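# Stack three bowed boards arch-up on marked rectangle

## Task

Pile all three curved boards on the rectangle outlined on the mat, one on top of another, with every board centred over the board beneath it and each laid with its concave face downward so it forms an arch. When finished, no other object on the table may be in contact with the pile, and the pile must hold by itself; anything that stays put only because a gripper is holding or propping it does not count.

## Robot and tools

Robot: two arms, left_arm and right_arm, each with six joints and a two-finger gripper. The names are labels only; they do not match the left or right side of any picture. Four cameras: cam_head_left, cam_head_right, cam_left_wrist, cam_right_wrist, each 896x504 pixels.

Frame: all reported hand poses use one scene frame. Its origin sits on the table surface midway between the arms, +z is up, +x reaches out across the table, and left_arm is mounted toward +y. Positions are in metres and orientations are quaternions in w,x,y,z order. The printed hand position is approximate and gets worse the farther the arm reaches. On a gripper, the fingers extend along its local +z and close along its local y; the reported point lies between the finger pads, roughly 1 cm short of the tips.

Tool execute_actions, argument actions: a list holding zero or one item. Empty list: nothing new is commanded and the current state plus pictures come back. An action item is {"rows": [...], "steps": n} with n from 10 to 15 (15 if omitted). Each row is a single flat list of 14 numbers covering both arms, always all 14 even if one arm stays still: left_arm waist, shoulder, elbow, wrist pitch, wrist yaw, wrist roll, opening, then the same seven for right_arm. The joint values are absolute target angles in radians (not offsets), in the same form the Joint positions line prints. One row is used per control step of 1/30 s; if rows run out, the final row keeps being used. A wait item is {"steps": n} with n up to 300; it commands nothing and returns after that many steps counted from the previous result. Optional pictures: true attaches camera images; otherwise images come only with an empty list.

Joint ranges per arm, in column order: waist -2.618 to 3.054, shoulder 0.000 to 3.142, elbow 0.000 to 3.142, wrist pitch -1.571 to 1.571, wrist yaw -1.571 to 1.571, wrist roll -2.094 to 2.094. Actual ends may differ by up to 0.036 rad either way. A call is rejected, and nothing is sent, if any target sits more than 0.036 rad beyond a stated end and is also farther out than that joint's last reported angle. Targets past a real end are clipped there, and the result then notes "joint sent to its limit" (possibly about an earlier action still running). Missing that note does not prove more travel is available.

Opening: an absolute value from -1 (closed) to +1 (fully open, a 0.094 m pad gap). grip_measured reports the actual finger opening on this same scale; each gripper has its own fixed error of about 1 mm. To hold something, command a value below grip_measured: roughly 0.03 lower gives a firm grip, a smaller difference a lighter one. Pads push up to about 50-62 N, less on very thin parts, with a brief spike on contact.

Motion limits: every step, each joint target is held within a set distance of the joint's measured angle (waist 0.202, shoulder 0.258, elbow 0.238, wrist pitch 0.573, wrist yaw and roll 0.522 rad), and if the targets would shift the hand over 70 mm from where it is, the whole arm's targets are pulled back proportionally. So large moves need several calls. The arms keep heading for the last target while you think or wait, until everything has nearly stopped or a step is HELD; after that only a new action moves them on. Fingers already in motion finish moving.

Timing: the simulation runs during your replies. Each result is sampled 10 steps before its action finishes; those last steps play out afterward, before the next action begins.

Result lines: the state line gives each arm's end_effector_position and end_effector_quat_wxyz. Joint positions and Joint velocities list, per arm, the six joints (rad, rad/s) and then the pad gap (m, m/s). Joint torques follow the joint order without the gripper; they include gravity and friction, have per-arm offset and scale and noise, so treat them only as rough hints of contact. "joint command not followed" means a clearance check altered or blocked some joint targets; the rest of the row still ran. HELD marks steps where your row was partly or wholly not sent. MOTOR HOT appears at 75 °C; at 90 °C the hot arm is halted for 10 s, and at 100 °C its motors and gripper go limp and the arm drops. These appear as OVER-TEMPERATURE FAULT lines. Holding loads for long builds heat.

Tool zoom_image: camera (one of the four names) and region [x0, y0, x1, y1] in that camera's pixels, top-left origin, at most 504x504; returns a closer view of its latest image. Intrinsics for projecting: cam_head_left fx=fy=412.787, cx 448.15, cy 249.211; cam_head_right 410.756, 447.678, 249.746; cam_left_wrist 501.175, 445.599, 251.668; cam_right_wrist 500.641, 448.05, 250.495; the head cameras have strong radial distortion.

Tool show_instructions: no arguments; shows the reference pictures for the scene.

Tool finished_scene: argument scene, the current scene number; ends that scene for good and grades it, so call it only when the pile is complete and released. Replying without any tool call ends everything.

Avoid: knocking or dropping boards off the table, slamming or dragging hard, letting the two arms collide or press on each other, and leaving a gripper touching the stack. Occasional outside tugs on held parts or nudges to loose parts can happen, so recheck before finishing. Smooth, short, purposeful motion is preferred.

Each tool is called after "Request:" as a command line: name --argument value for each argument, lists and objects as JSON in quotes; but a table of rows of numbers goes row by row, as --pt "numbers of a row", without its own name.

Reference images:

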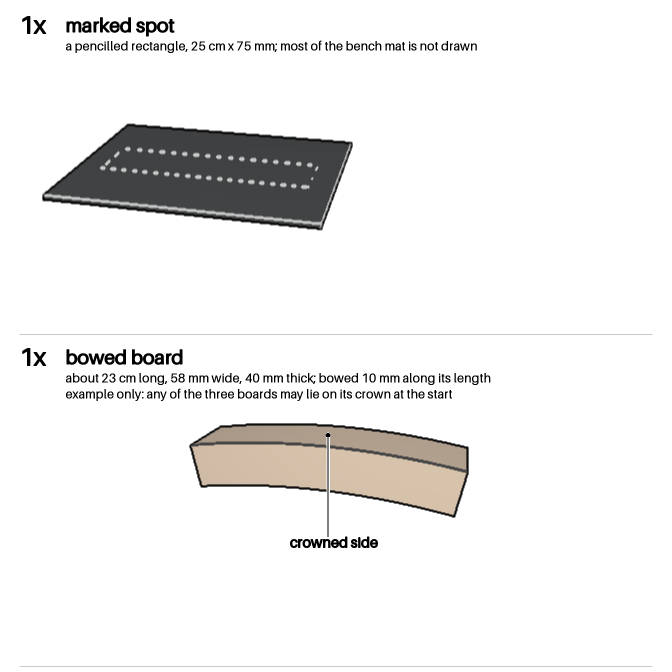

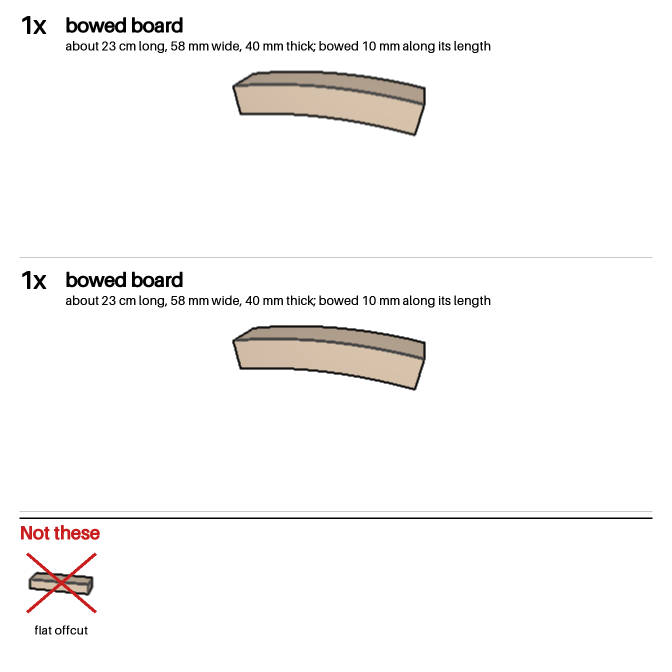

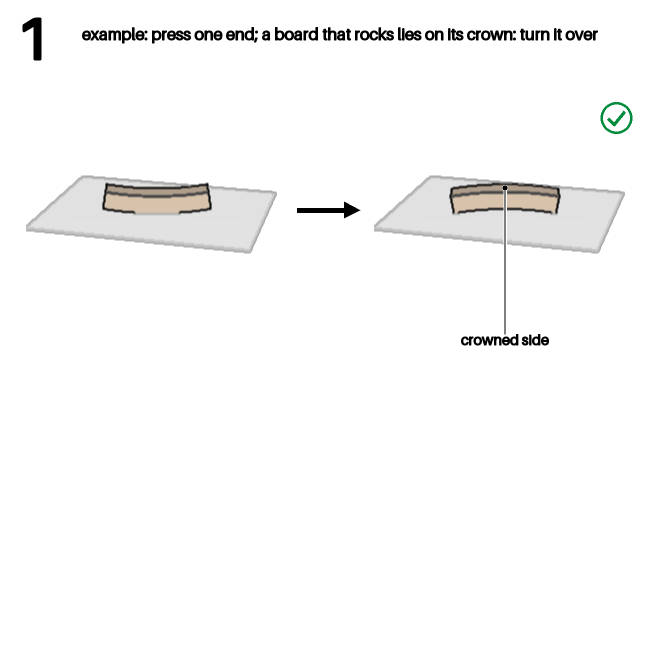

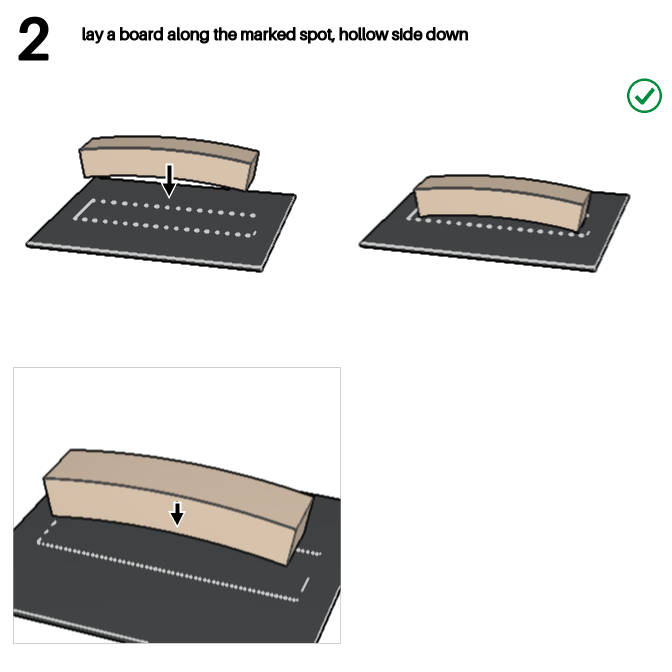

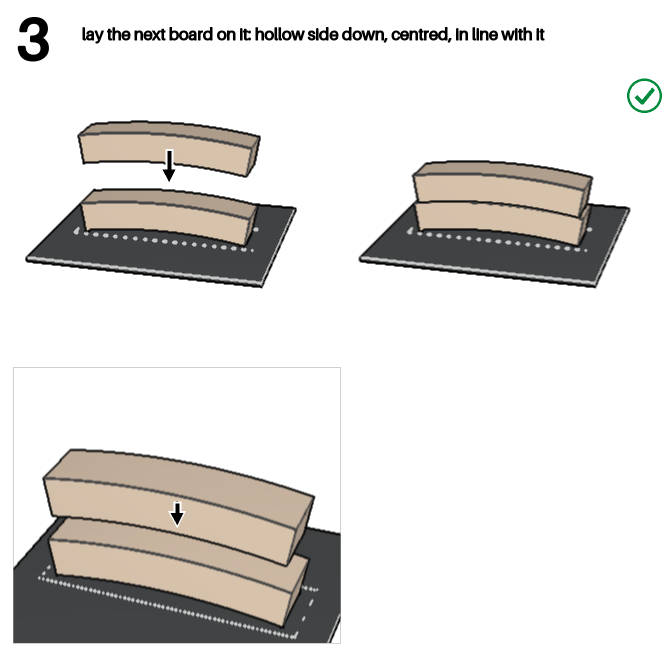

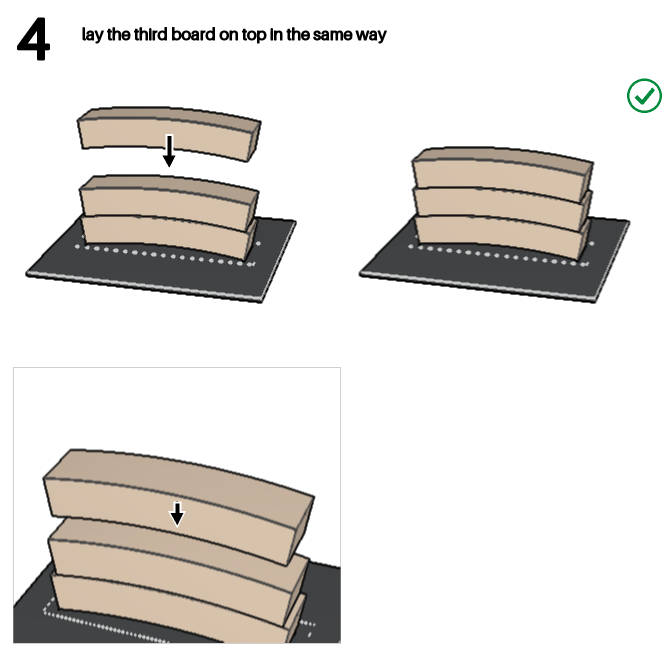

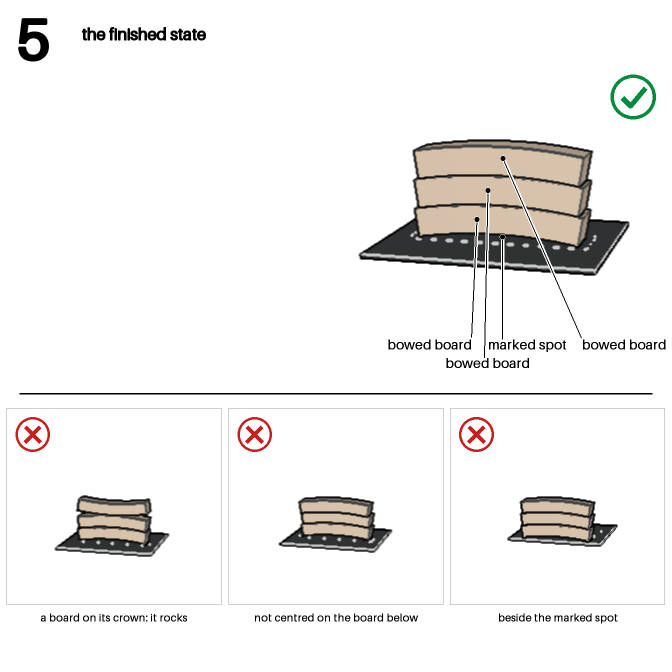

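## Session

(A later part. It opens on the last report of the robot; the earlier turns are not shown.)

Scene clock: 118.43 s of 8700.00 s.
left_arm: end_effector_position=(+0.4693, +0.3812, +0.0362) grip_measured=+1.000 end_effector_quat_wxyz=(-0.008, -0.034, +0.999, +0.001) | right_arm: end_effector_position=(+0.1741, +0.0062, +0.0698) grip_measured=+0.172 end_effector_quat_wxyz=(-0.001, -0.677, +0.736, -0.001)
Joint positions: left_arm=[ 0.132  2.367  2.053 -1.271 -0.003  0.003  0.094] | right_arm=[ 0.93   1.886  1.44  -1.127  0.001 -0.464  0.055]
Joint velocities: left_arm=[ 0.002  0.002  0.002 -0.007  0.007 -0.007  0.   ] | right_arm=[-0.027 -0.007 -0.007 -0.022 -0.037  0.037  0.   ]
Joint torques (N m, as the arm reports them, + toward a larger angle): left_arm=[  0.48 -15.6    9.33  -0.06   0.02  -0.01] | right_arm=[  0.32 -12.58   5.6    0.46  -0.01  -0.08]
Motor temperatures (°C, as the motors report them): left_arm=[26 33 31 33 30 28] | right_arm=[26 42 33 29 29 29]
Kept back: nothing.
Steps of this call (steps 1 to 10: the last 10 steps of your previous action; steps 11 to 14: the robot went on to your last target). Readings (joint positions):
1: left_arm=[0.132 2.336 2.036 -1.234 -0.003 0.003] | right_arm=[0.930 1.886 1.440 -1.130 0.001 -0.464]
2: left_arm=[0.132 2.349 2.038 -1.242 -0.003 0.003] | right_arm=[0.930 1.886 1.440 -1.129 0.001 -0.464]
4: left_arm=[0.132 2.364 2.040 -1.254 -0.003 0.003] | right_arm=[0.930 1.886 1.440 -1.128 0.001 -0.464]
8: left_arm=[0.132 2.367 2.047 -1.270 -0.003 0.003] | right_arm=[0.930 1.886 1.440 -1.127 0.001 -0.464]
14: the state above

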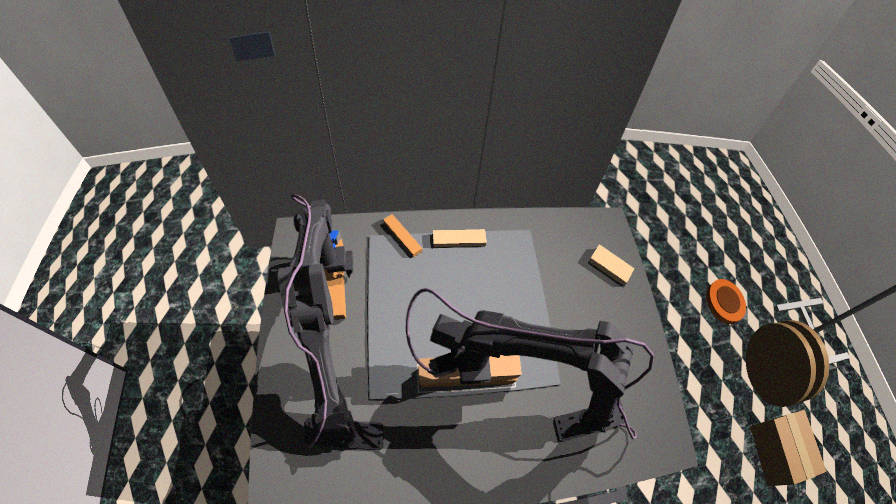

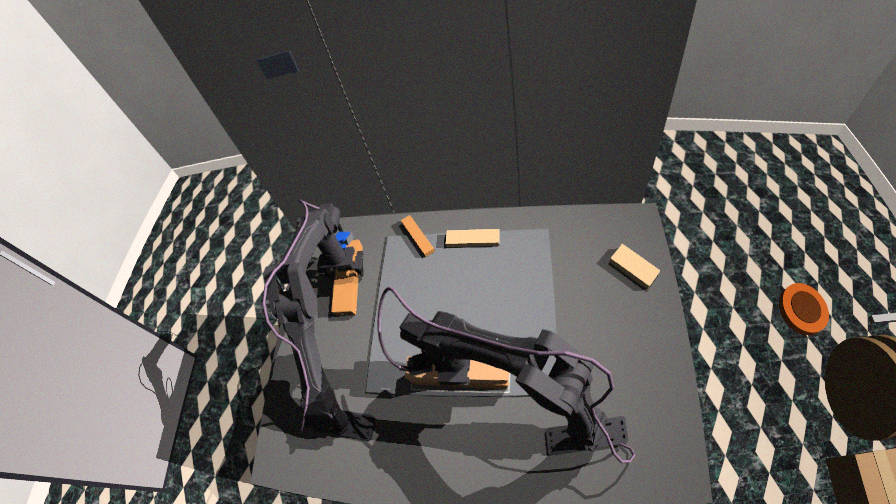

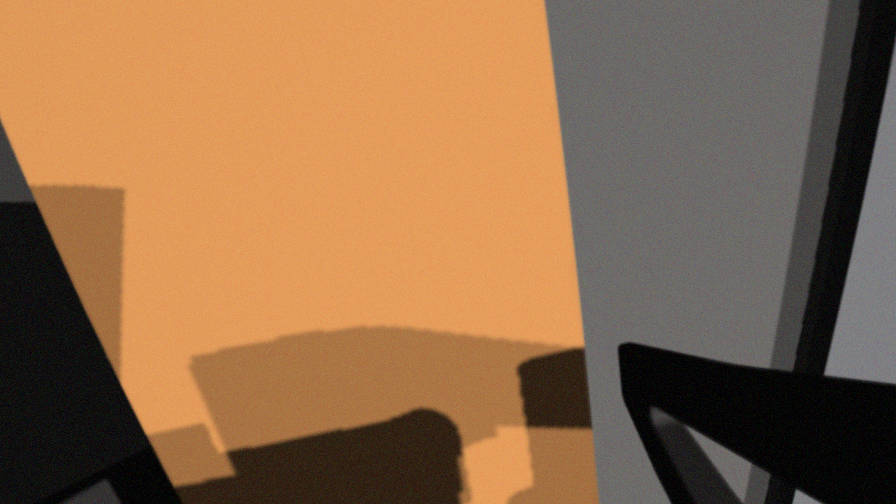

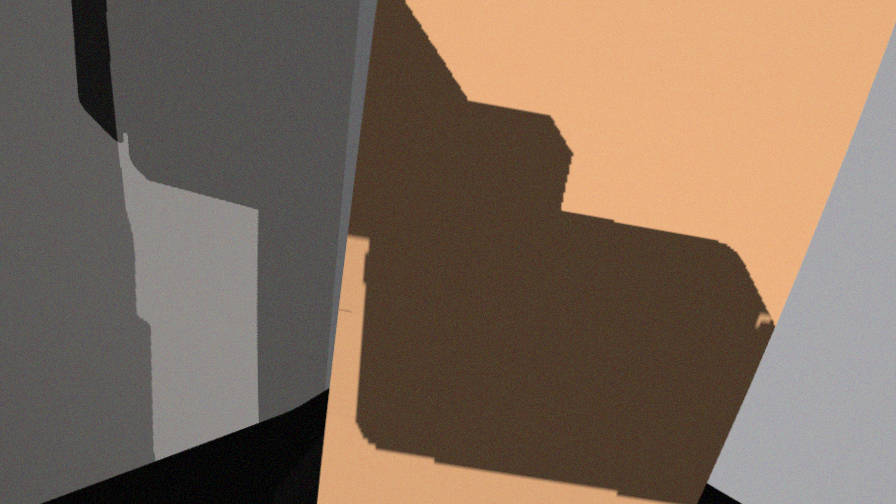

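Request:
zoom_image --camera "cam_head_right" --region '[480, 355, 530, 400]'

Request:
zoom_image --camera "cam_head_left" --region '[490, 345, 540, 395]'

Request:
zoom_image --camera "cam_head_left" --region '[405, 345, 455, 400]'

Request:
zoom_image --camera "cam_head_right" --region '[310, 225, 390, 325]'

Region (480, 355, 530, 400) of cam_head_right's 896x504 image, scaled by 10.080, with more detail than that image has; it fills the top 454 rows of this view, and the rest is white.

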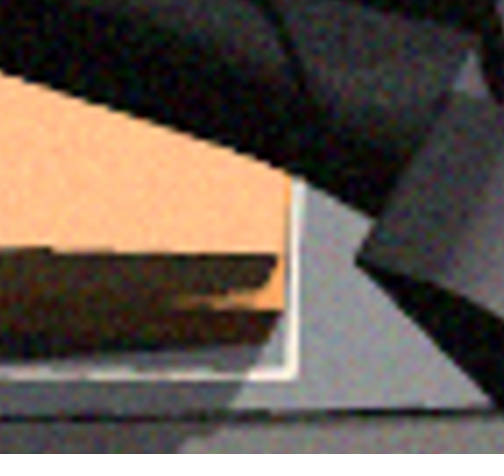

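Region (490, 345, 540, 395) of cam_head_left's 896x504 image, scaled by 10.080, with more detail than that image has.

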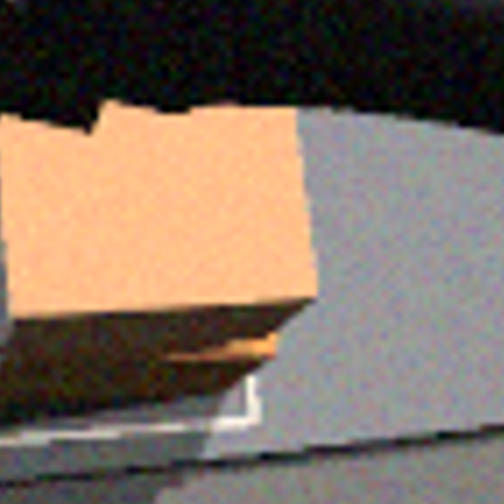

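Region (405, 345, 455, 400) of cam_head_left's 896x504 image, scaled by 9.164, with more detail than that image has; it fills the left 458 columns of this view, and the rest is white.

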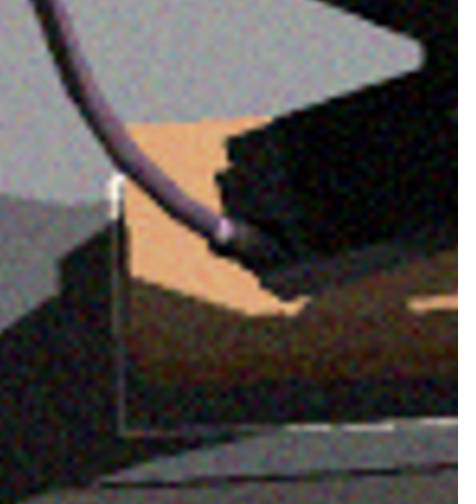

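Region (310, 225, 390, 325) of cam_head_right's 896x504 image, scaled by 5.040, with more detail than that image has; it fills the left 403 columns of this view, and the rest is white.

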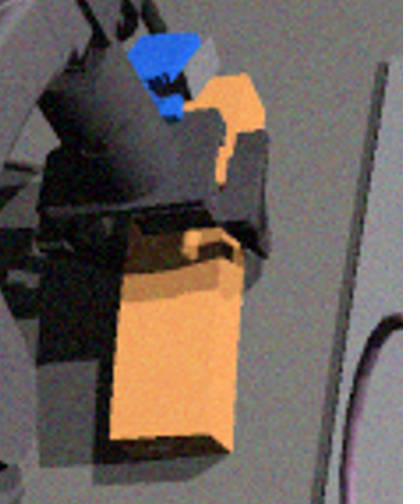

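Request:
execute_actions --actions '[{"rows": [ [0.14,2.35,2.08,-1.28,0,0,0.75, 0.934,1.870,1.428,-1.108,0,-0.470,0.14], [0.14,2.35,2.08,-1.28,0,0,0.58, 0.934,1.870,1.425,-1.105,0,-0.470,0.14], [0.14,2.35,2.08,-1.28,0,0,0.47, 0.934,1.870,1.422,-1.102,0,-0.470,0.14], [0.14,2.35,2.08,-1.28,0,0,0.41, 0.934,1.870,1.419,-1.100,0,-0.470,0.14], [0.14,2.35,2.08,-1.28,0,0,0.37, 0.934,1.870,1.417,-1.098,0,-0.470,0.14], [0.14,2.35,2.08,-1.28,0,0,0.345, 0.934,1.870,1.415,-1.096,0,-0.470,0.14], [0.14,2.35,2.08,-1.28,0,0,0.325, 0.934,1.870,1.415,-1.096,0,-0.470,0.14], [0.14,2.35,2.08,-1.28,0,0,0.31, 0.934,1.870,1.415,-1.096,0,-0.470,0.14], [0.14,2.35,2.08,-1.28,0,0,0.295, 0.934,1.870,1.415,-1.096,0,-0.470,0.14], [0.14,2.35,2.08,-1.28,0,0,0.28, 0.934,1.870,1.415,-1.096,0,-0.470,0.14] ], "steps": 14}]'

Request:
execute_actions --actions '[{"steps": 12}]'

Scene clock: 120.63 s of 8700.00 s.
left_arm: end_effector_position=(+0.4688, +0.3812, +0.0362) grip_measured=+0.449 end_effector_quat_wxyz=(-0.009, -0.034, +0.999, +0.001) | right_arm: end_effector_position=(+0.1745, +0.0069, +0.0698) grip_measured=+0.172 end_effector_quat_wxyz=(+0.001, -0.677, +0.736, -0.000)
Joint positions: left_arm=[ 0.132  2.367  2.053 -1.274 -0.003  0.003  0.068] | right_arm=[ 0.93   1.886  1.44  -1.124  0.001 -0.464  0.055]
Joint velocities: left_arm=[ 0.002  0.007 -0.002 -0.007 -0.022  0.022 -0.076] | right_arm=[-0.002 -0.007 -0.002  0.095 -0.095 -0.007  0.   ]
Joint torques (N m, as the arm reports them, + toward a larger angle): left_arm=[  0.66 -15.08   8.8   -0.04   0.02  -0.04] | right_arm=[  0.34 -12.57   4.62   0.47   0.    -0.08]
Motor temperatures (°C, as the motors report them): left_arm=[26 34 31 32 30 28] | right_arm=[26 42 33 29 29 29]
Steps of this call (steps 1 to 30: the robot went on to your last target; steps 31 to 62: nothing new was sent; steps 63 to 66: the first 4 steps of this action). Readings (joint positions):
63: left_arm=[0.132 2.367 2.053 -1.274 -0.003 0.003] | right_arm=[0.930 1.886 1.440 -1.127 0.001 -0.464]
64: left_arm=[0.132 2.367 2.053 -1.274 -0.003 0.003] | right_arm=[0.930 1.886 1.440 -1.127 0.001 -0.464]
66: the state above

Scene clock: 121.03 s of 8700.00 s.
left_arm: end_effector_position=(+0.4688, +0.3810, +0.0362) grip_measured=+0.311 end_effector_quat_wxyz=(-0.009, -0.034, +0.999, +0.001) | right_arm: end_effector_position=(+0.1742, +0.0059, +0.0666) grip_measured=+0.172 end_effector_quat_wxyz=(+0.000, -0.677, +0.736, -0.001)
Joint positions: left_arm=[ 0.132  2.367  2.053 -1.274 -0.002  0.003  0.062] | right_arm=[ 0.93   1.886  1.427 -1.113  0.003 -0.464  0.055]
Joint velocities: left_arm=[-0.012  0.002  0.002  0.007 -0.007 -0.095  0.001] | right_arm=[ 0.012  0.002 -0.012 -0.037 -0.007  0.007  0.   ]
Joint torques (N m, as the arm reports them, + toward a larger angle): left_arm=[  0.66 -15.18   8.78  -0.02   0.03  -0.03] | right_arm=[  0.36 -12.61   5.38   0.45  -0.02  -0.06]
Motor temperatures (°C, as the motors report them): left_arm=[26 34 31 32 30 28] | right_arm=[26 42 33 29 29 29]
Kept back: nothing.
Steps of this call (steps 1 to 10: the last 10 steps of your previous action; steps 11 to 12: the robot went on to your last target). Readings (joint positions):
1: left_arm=[0.132 2.367 2.053 -1.274 -0.003 0.003] | right_arm=[0.930 1.886 1.440 -1.123 0.001 -0.464]
2: left_arm=[0.132 2.367 2.053 -1.274 -0.003 0.003] | right_arm=[0.930 1.886 1.439 -1.120 0.001 -0.464]
4: left_arm=[0.132 2.367 2.053 -1.274 -0.002 0.003] | right_arm=[0.930 1.886 1.433 -1.115 0.001 -0.464]
8: left_arm=[0.132 2.367 2.053 -1.274 -0.002 0.003] | right_arm=[0.930 1.886 1.427 -1.113 0.002 -0.464]
12: the state above

Request:
execute_actions --actions '[{"rows": [ [0.14,2.347,2.079,-1.281,0,0,0.28, 0.934,1.870,1.412,-1.094,0,-0.470,0.14], [0.14,2.340,2.075,-1.285,0,0,0.28, 0.934,1.870,1.409,-1.092,0,-0.470,0.14], [0.14,2.327,2.069,-1.292,0,0,0.28, 0.934,1.870,1.406,-1.090,0,-0.470,0.14], [0.14,2.310,2.060,-1.301,0,0,0.28, 0.934,1.870,1.403,-1.088,0,-0.470,0.14], [0.14,2.288,2.050,-1.313,0,0,0.28, 0.934,1.870,1.400,-1.086,0,-0.470,0.14], [0.14,2.263,2.038,-1.326,0,0,0.28, 0.934,1.870,1.400,-1.086,0,-0.470,0.14], [0.14,2.234,2.024,-1.341,0,0,0.28, 0.934,1.870,1.400,-1.086,0,-0.470,0.14], [0.14,2.203,2.009,-1.358,0,0,0.28, 0.934,1.870,1.400,-1.086,0,-0.470,0.14], [0.14,2.170,1.993,-1.375,0,0,0.28, 0.934,1.870,1.400,-1.086,0,-0.470,0.14], [0.14,2.137,1.977,-1.393,0,0,0.28, 0.934,1.870,1.400,-1.086,0,-0.470,0.14], [0.14,2.104,1.962,-1.410,0,0,0.28, 0.934,1.870,1.400,-1.086,0,-0.470,0.14], [0.14,2.071,1.946,-1.427,0,0,0.28, 0.934,1.870,1.400,-1.086,0,-0.470,0.14], [0.14,2.040,1.931,-1.444,0,0,0.28, 0.934,1.870,1.400,-1.086,0,-0.470,0.14], [0.14,2.011,1.917,-1.459,0,0,0.28, 0.934,1.870,1.400,-1.086,0,-0.470,0.14], [0.14,1.986,1.905,-1.472,0,0,0.28, 0.934,1.870,1.400,-1.086,0,-0.470,0.14] ], "steps": 15}]'

Request:
execute_actions --actions '[{"rows": [ [0.14,1.964,1.895,-1.484,0,0,0.28, 0.934,1.870,1.400,-1.086,0,-0.470,0.14], [0.14,1.947,1.886,-1.493,0,0,0.28, 0.934,1.870,1.400,-1.086,0,-0.470,0.14], [0.14,1.934,1.880,-1.500,0,0,0.28, 0.934,1.870,1.400,-1.086,0,-0.470,0.14], [0.14,1.927,1.876,-1.504,0,0,0.28, 0.934,1.870,1.400,-1.086,0,-0.470,0.14], [0.14,1.925,1.875,-1.505,0,0,0.28, 0.934,1.870,1.400,-1.086,0,-0.470,0.14] ], "steps": 11}]'

Scene clock: 125.77 s of 8700.00 s.
left_arm: end_effector_position=(+0.4684, +0.3810, +0.0377) grip_measured=+0.311 end_effector_quat_wxyz=(-0.008, -0.034, +0.999, +0.001) | right_arm: end_effector_position=(+0.1742, +0.0057, +0.0662) grip_measured=+0.172 end_effector_quat_wxyz=(+0.000, -0.677, +0.736, -0.001)
Joint positions: left_arm=[ 0.132  2.363  2.052 -1.275 -0.002  0.003  0.062] | right_arm=[ 0.93   1.886  1.425 -1.111  0.003 -0.464  0.055]
Joint velocities: left_arm=[-0.002 -0.085 -0.105 -0.022  0.022 -0.007  0.   ] | right_arm=[-0.012  0.002 -0.095  0.007  0.007 -0.037 -0.001]
Joint torques (N m, as the arm reports them, + toward a larger angle): left_arm=[  0.56 -19.87   7.02  -0.35   0.02  -0.02] | right_arm=[  0.35 -12.64   4.65   0.41  -0.06  -0.09]
Motor temperatures (°C, as the motors report them): left_arm=[26 35 31 32 30 28] | right_arm=[26 42 32 29 29 29]
Steps of this call (steps 1 to 30: the robot went on to your last target; steps 31 to 90: nothing new was sent; then 1.57 s passed at rest; steps 91 to 95: the first 5 steps of this action). Readings (joint positions):
91: left_arm=[0.132 2.367 2.053 -1.274 -0.002 0.003] | right_arm=[0.930 1.886 1.427 -1.113 0.003 -0.464]
92: left_arm=[0.132 2.367 2.053 -1.274 -0.002 0.003] | right_arm=[0.930 1.886 1.427 -1.113 0.003 -0.464]
94: left_arm=[0.132 2.366 2.053 -1.274 -0.002 0.003] | right_arm=[0.930 1.886 1.427 -1.112 0.003 -0.464]
95: the state above

Scene clock: 126.13 s of 8700.00 s.
left_arm: end_effector_position=(+0.4146, +0.3771, +0.1315) grip_measured=+0.311 end_effector_quat_wxyz=(+0.018, -0.035, +0.999, +0.002) | right_arm: end_effector_position=(+0.1748, +0.0057, +0.0657) grip_measured=+0.172 end_effector_quat_wxyz=(+0.001, -0.677, +0.736, -0.003)
Joint positions: left_arm=[ 0.132  2.05   1.916 -1.4   -0.002  0.003  0.062] | right_arm=[ 0.93   1.886  1.423 -1.108  0.006 -0.464  0.055]
Joint velocities: left_arm=[ 0.012 -1.018 -0.217 -0.418 -0.007 -0.022 -0.   ] | right_arm=[-0.007  0.002  0.002 -0.051 -0.007  0.007 -0.001]
Joint torques (N m, as the arm reports them, + toward a larger angle): left_arm=[  0.48 -13.35   6.1    0.05   0.03  -0.04] | right_arm=[  0.35 -12.59   4.41   0.52  -0.06  -0.07]
Motor temperatures (°C, as the motors report them): left_arm=[26 35 31 32 30 28] | right_arm=[26 41 32 29 29 29]
Steps of this call (steps 1 to 10: the last 10 steps of your previous action; step 11: the first step of this action). Readings (joint positions):
11: the state above

Request:
execute_actions --actions '[{"rows": [ [0.14,1.925,1.875,-1.505,0,0,0.28, 0.932,1.872,1.418,-1.100,0,-0.466,0.2], [0.14,1.925,1.875,-1.505,0,0,0.28, 0.932,1.872,1.422,-1.105,0,-0.466,0.5], [0.14,1.925,1.875,-1.505,0,0,0.28, 0.932,1.872,1.424,-1.108,0,-0.466,1], [0.14,1.925,1.875,-1.505,0,0.01,0.28, 0.932,1.872,1.426,-1.110,0,-0.466,1], [0.135,1.925,1.875,-1.505,0,0.02,0.28, 0.932,1.872,1.432,-1.116,0,-0.466,1], [0.128,1.925,1.875,-1.505,0,0.035,0.28, 0.932,1.871,1.445,-1.130,0,-0.466,1], [0.118,1.925,1.875,-1.505,0,0.055,0.28, 0.932,1.869,1.465,-1.152,0,-0.466,1], [0.105,1.925,1.875,-1.505,0,0.08,0.28, 0.932,1.866,1.490,-1.180,0,-0.466,1], [0.090,1.925,1.875,-1.505,0,0.11,0.28, 0.932,1.862,1.520,-1.214,0,-0.466,1], [0.072,1.925,1.875,-1.505,0,0.14,0.28, 0.932,1.857,1.552,-1.250,0,-0.466,1], [0.052,1.925,1.875,-1.505,0,0.17,0.28, 0.932,1.850,1.584,-1.288,0,-0.466,1], [0.030,1.925,1.875,-1.505,0,0.20,0.28, 0.932,1.840,1.612,-1.324,0,-0.466,1], [0.006,1.925,1.875,-1.505,0,0.23,0.28, 0.932,1.827,1.634,-1.356,0,-0.466,1], [-0.020,1.925,1.875,-1.505,0,0.26,0.28, 0.930,1.811,1.648,-1.382,0,-0.466,1], [-0.048,1.925,1.875,-1.505,0,0.29,0.28, 0.924,1.792,1.654,-1.400,0,-0.466,1] ], "steps": 15}]'

Request:
execute_actions --actions '[{"rows": [ [-0.077,1.925,1.875,-1.505,0,0.32,0.28, 0.912,1.770,1.652,-1.410,0,-0.46,1], [-0.106,1.925,1.875,-1.505,0,0.345,0.28, 0.893,1.745,1.642,-1.412,0,-0.45,1], [-0.135,1.925,1.875,-1.505,0,0.37,0.28, 0.867,1.718,1.625,-1.410,0,-0.44,1], [-0.164,1.925,1.875,-1.505,0,0.39,0.28, 0.835,1.690,1.602,-1.403,0,-0.42,1], [-0.193,1.925,1.875,-1.505,0,0.41,0.28, 0.797,1.660,1.574,-1.393,0,-0.40,1], [-0.222,1.925,1.875,-1.505,0,0.43,0.28, 0.753,1.630,1.543,-1.381,0,-0.38,1], [-0.251,1.925,1.875,-1.505,0,0.445,0.28, 0.705,1.600,1.510,-1.368,0,-0.36,1], [-0.280,1.925,1.875,-1.505,0,0.46,0.28, 0.653,1.570,1.476,-1.355,0,-0.34,1], [-0.310,1.925,1.875,-1.505,0,0.47,0.28, 0.598,1.540,1.442,-1.342,0,-0.31,1], [-0.341,1.925,1.875,-1.505,0,0.478,0.28, 0.541,1.512,1.408,-1.329,0,-0.28,1], [-0.373,1.925,1.875,-1.505,0,0.484,0.28, 0.483,1.485,1.375,-1.316,0,-0.25,1], [-0.406,1.925,1.875,-1.505,0,0.487,0.28, 0.425,1.460,1.343,-1.304,0,-0.22,1], [-0.440,1.925,1.875,-1.505,0,0.488,0.28, 0.367,1.437,1.312,-1.292,0,-0.19,1], [-0.475,1.925,1.875,-1.505,0,0.488,0.28, 0.309,1.415,1.283,-1.281,0,-0.16,1], [-0.511,1.925,1.875,-1.505,0,0.488,0.28, 0.251,1.395,1.256,-1.270,0,-0.13,1] ], "steps": 15}]'

Request:
execute_actions --actions '[{"rows": [ [-0.547,1.925,1.875,-1.505,0,0.488,0.28, 0.195,1.377,1.231,-1.260,0,-0.11,1], [-0.581,1.925,1.875,-1.505,0,0.488,0.28, 0.141,1.361,1.208,-1.250,0,-0.09,1], [-0.611,1.925,1.875,-1.505,0,0.488,0.28, 0.090,1.347,1.187,-1.241,0,-0.07,1], [-0.636,1.925,1.875,-1.505,0,0.488,0.28, 0.042,1.335,1.168,-1.233,0,-0.055,1], [-0.656,1.925,1.875,-1.505,0,0.488,0.28, -0.002,1.325,1.152,-1.226,0,-0.04,1], [-0.672,1.925,1.875,-1.505,0,0.488,0.28, -0.042,1.317,1.138,-1.220,0,-0.03,1], [-0.684,1.925,1.875,-1.505,0,0.488,0.28, -0.078,1.311,1.127,-1.214,0,-0.02,1], [-0.692,1.925,1.875,-1.505,0,0.488,0.28, -0.109,1.307,1.118,-1.210,0,-0.012,1], [-0.697,1.925,1.875,-1.505,0,0.488,0.28, -0.135,1.304,1.111,-1.206,0,-0.006,1], [-0.700,1.925,1.875,-1.505,0,0.488,0.28, -0.157,1.302,1.106,-1.203,0,-0.003,1], [-0.700,1.925,1.875,-1.505,0,0.488,0.28, -0.174,1.301,1.103,-1.201,0,0,1], [-0.700,1.925,1.875,-1.505,0,0.488,0.28, -0.187,1.300,1.101,-1.200,0,0,1], [-0.700,1.925,1.875,-1.505,0,0.488,0.28, -0.195,1.300,1.100,-1.200,0,0,1], [-0.700,1.925,1.875,-1.505,0,0.488,0.28, -0.199,1.300,1.100,-1.200,0,0,1], [-0.700,1.925,1.875,-1.505,0,0.488,0.28, -0.200,1.300,1.100,-1.200,0,0,1] ], "steps": 15}]'

Request:
execute_actions --actions '[{"steps": 12}]' --pictures true

Scene clock: 129.33 s of 8700.00 s.
left_arm: end_effector_position=(+0.3797, +0.3746, +0.1584) grip_measured=+0.311 end_effector_quat_wxyz=(+0.004, -0.034, +0.999, +0.001) | right_arm: end_effector_position=(+0.1746, +0.0058, +0.0657) grip_measured=+0.977 end_effector_quat_wxyz=(+0.001, -0.677, +0.736, -0.002)
Joint positions: left_arm=[ 0.132  1.943  1.872 -1.492 -0.002  0.003  0.062] | right_arm=[ 0.93   1.886  1.423 -1.108  0.005 -0.464  0.093]
Joint velocities: left_arm=[ 0.007 -0.012  0.007 -0.007 -0.022  0.066  0.   ] | right_arm=[0.002 0.002 0.012 0.022 0.007 0.051 0.056]
Joint torques (N m, as the arm reports them, + toward a larger angle): left_arm=[  0.29 -11.84   6.89  -0.03   0.01   0.08] | right_arm=[  0.2  -12.42   7.05   0.18  -0.04  -0.03]
Motor temperatures (°C, as the motors report them): left_arm=[26 35 31 31 30 28] | right_arm=[26 41 32 29 29 29]
Steps of this call (steps 1 to 10: the last 10 steps of your previous action; steps 11 to 30: the robot went on to your last target; steps 31 to 90: nothing new was sent; then 0.03 s passed at rest; steps 91 to 95: the first 5 steps of this action). Readings (joint positions):
91: left_arm=[0.132 1.943 1.872 -1.492 -0.002 0.003] | right_arm=[0.930 1.886 1.423 -1.108 0.006 -0.464]
92: left_arm=[0.132 1.943 1.872 -1.492 -0.002 0.003] | right_arm=[0.930 1.886 1.423 -1.108 0.005 -0.464]
94: left_arm=[0.132 1.943 1.872 -1.492 -0.002 0.003] | right_arm=[0.930 1.886 1.423 -1.108 0.005 -0.464]
95: the state above

Scene clock: 129.83 s of 8700.00 s.
left_arm: end_effector_position=(+0.3743, +0.2788, +0.1584) grip_measured=+0.311 end_effector_quat_wxyz=(+0.004, +0.243, +0.970, +0.004) | right_arm: end_effector_position=(+0.1836, -0.0097, +0.1628) grip_measured=+1.000 end_effector_quat_wxyz=(+0.052, -0.651, +0.757, +0.015)
Joint positions: left_arm=[-0.133  1.943  1.872 -1.492 -0.008  0.297  0.062] | right_arm=[ 0.88   1.732  1.614 -1.343 -0.001 -0.448  0.094]
Joint velocities: left_arm=[-0.891 -0.007 -0.007  0.022  0.037  0.652 -0.   ] | right_arm=[-0.764 -0.857 -0.212 -0.081 -0.051  0.227  0.   ]
Joint torques (N m, as the arm reports them, + toward a larger angle): left_arm=[ -0.49 -11.77   6.79  -0.03   0.09   0.04] | right_arm=[ -2.72 -11.55   4.36   0.05   0.11   0.1 ]
Motor temperatures (°C, as the motors report them): left_arm=[26 35 31 31 30 28] | right_arm=[26 41 32 29 29 29]
Steps of this call (steps 1 to 10: the last 10 steps of your previous action; steps 11 to 15: the first 5 steps of this action). Readings (joint positions):
11: left_arm=[-0.007 1.943 1.872 -1.492 -0.010 0.194] | right_arm=[0.929 1.838 1.612 -1.290 0.005 -0.464]
12: left_arm=[-0.038 1.943 1.872 -1.492 -0.010 0.221] | right_arm=[0.926 1.814 1.617 -1.306 0.004 -0.463]
14: left_arm=[-0.102 1.943 1.872 -1.492 -0.008 0.273] | right_arm=[0.904 1.760 1.617 -1.336 0.001 -0.456]
15: the state above

Scene clock: 130.33 s of 8700.00 s.
left_arm: end_effector_position=(+0.3022, +0.1203, +0.1584) grip_measured=+0.311 end_effector_quat_wxyz=(+0.004, +0.540, +0.842, +0.002) | right_arm: end_effector_position=(+0.2411, -0.2485, +0.1482) grip_measured=+1.000 end_effector_quat_wxyz=(+0.064, -0.152, +0.986, -0.003)
Joint positions: left_arm=[-0.611  1.943  1.872 -1.492 -0.004  0.469  0.062] | right_arm=[ 0.079  1.373  1.201 -1.271  0.008 -0.134  0.094]
Joint velocities: left_arm=[-0.852  0.012 -0.012 -0.022  0.037  0.051 -0.001] | right_arm=[-1.355 -0.393 -0.549  0.271  0.007  0.608  0.   ]
Joint torques (N m, as the arm reports them, + toward a larger angle): left_arm=[  0.75 -11.87   6.91  -0.01  -0.06   0.07] | right_arm=[ 0.21 -7.83  5.41  0.65 -0.05  0.04]
Motor temperatures (°C, as the motors report them): left_arm=[26 35 31 31 30 28] | right_arm=[26 41 32 29 29 29]
Steps of this call (steps 1 to 10: the last 10 steps of your previous action; steps 11 to 15: the first 5 steps of this action). Readings (joint positions):
11: left_arm=[-0.472 1.943 1.872 -1.492 -0.006 0.456] | right_arm=[0.292 1.437 1.296 -1.301 0.005 -0.226]
12: left_arm=[-0.507 1.943 1.872 -1.492 -0.006 0.460] | right_arm=[0.236 1.420 1.268 -1.294 0.006 -0.201]
14: left_arm=[-0.578 1.943 1.872 -1.492 -0.005 0.466] | right_arm=[0.129 1.387 1.221 -1.279 0.007 -0.155]
15: the state above

Scene clock: 130.73 s of 8700.00 s.
left_arm: end_effector_position=(+0.2784, +0.0930, +0.1584) grip_measured=+0.311 end_effector_quat_wxyz=(+0.003, +0.582, +0.813, -0.003) | right_arm: end_effector_position=(+0.2350, -0.3155, +0.1371) grip_measured=+1.000 end_effector_quat_wxyz=(+0.070, +0.040, +0.997, -0.009)
Joint positions: left_arm=[-0.706  1.943  1.872 -1.492  0.004  0.477  0.062] | right_arm=[-0.191  1.326  1.119 -1.224  0.009 -0.018  0.094]
Joint velocities: left_arm=[-0.007  0.002 -0.012 -0.051 -0.007  0.037 -0.001] | right_arm=[-0.017  0.017 -0.007  0.183 -0.007  0.037  0.   ]
Joint torques (N m, as the arm reports them, + toward a larger angle): left_arm=[  0.47 -11.72   6.92  -0.02  -0.03   0.08] | right_arm=[-0.65 -7.49  5.08  0.75 -0.07  0.04]
Motor temperatures (°C, as the motors report them): left_arm=[26 35 31 31 30 28] | right_arm=[26 41 32 29 29 29]
Kept back: nothing.
Steps of this call (steps 1 to 10: the last 10 steps of your previous action; steps 11 to 12: the robot went on to your last target). Readings (joint positions):
1: left_arm=[-0.639 1.943 1.872 -1.492 -0.002 0.471] | right_arm=[0.033 1.361 1.184 -1.264 0.008 -0.115]
2: left_arm=[-0.664 1.943 1.872 -1.492 0.001 0.472] | right_arm=[-0.009 1.350 1.169 -1.258 0.008 -0.098]
4: left_arm=[-0.695 1.943 1.872 -1.492 0.006 0.475] | right_arm=[-0.081 1.336 1.145 -1.248 0.009 -0.069]
8: left_arm=[-0.706 1.943 1.872 -1.492 0.006 0.477] | right_arm=[-0.169 1.327 1.123 -1.232 0.009 -0.033]
12: the state above

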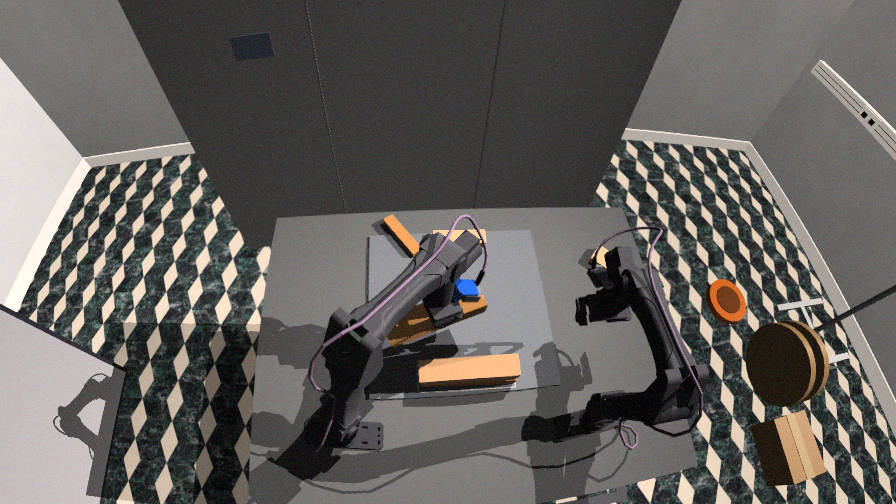

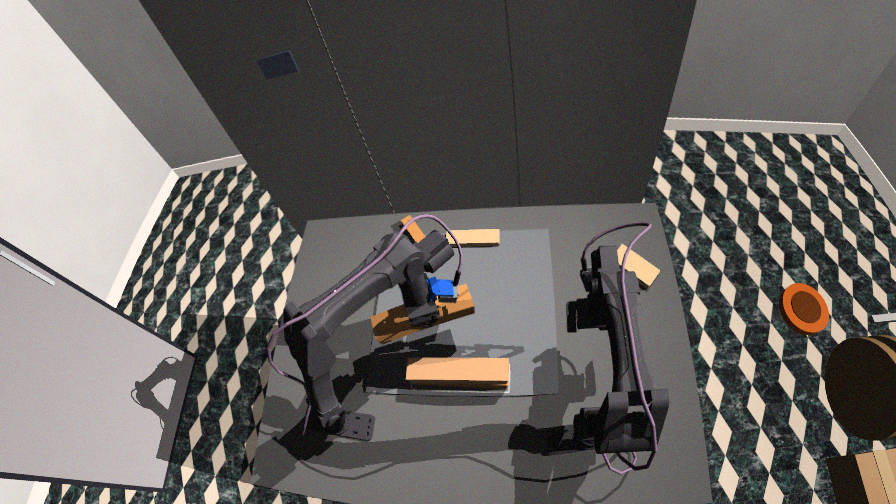

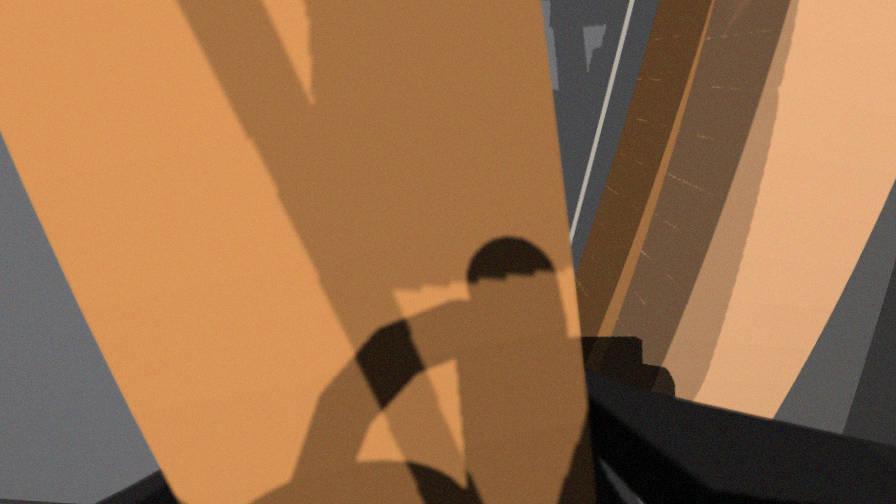

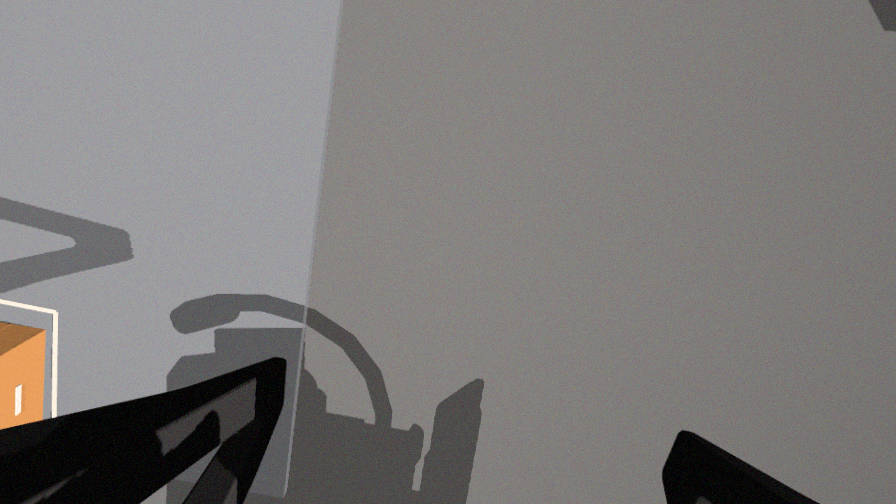

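Request:
zoom_image --camera "cam_head_left" --region '[405, 340, 535, 400]'

Request:
zoom_image --camera "cam_head_right" --region '[395, 345, 525, 405]'

Request:
zoom_image --camera "cam_left_wrist" --region '[520, 0, 896, 420]'

Region (405, 340, 535, 400) of cam_head_left's 896x504 image, scaled by 3.877, with more detail than that image has; it fills the top 233 rows of this view, and the rest is white.

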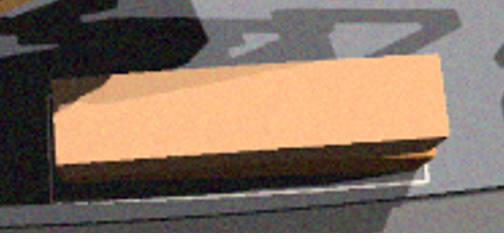

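Region (395, 345, 525, 405) of cam_head_right's 896x504 image, scaled by 3.877, with more detail than that image has; it fills the top 233 rows of this view, and the rest is white.

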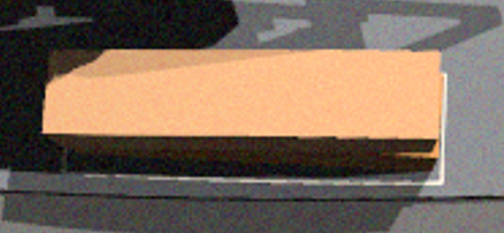

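Region (520, 0, 896, 420) of cam_left_wrist's 896x504 image, scaled by 1.200, with more detail than that image has; it fills the left 451 columns of this view, and the rest is white.

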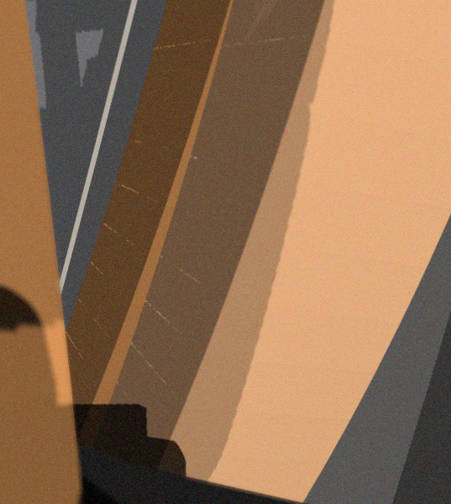

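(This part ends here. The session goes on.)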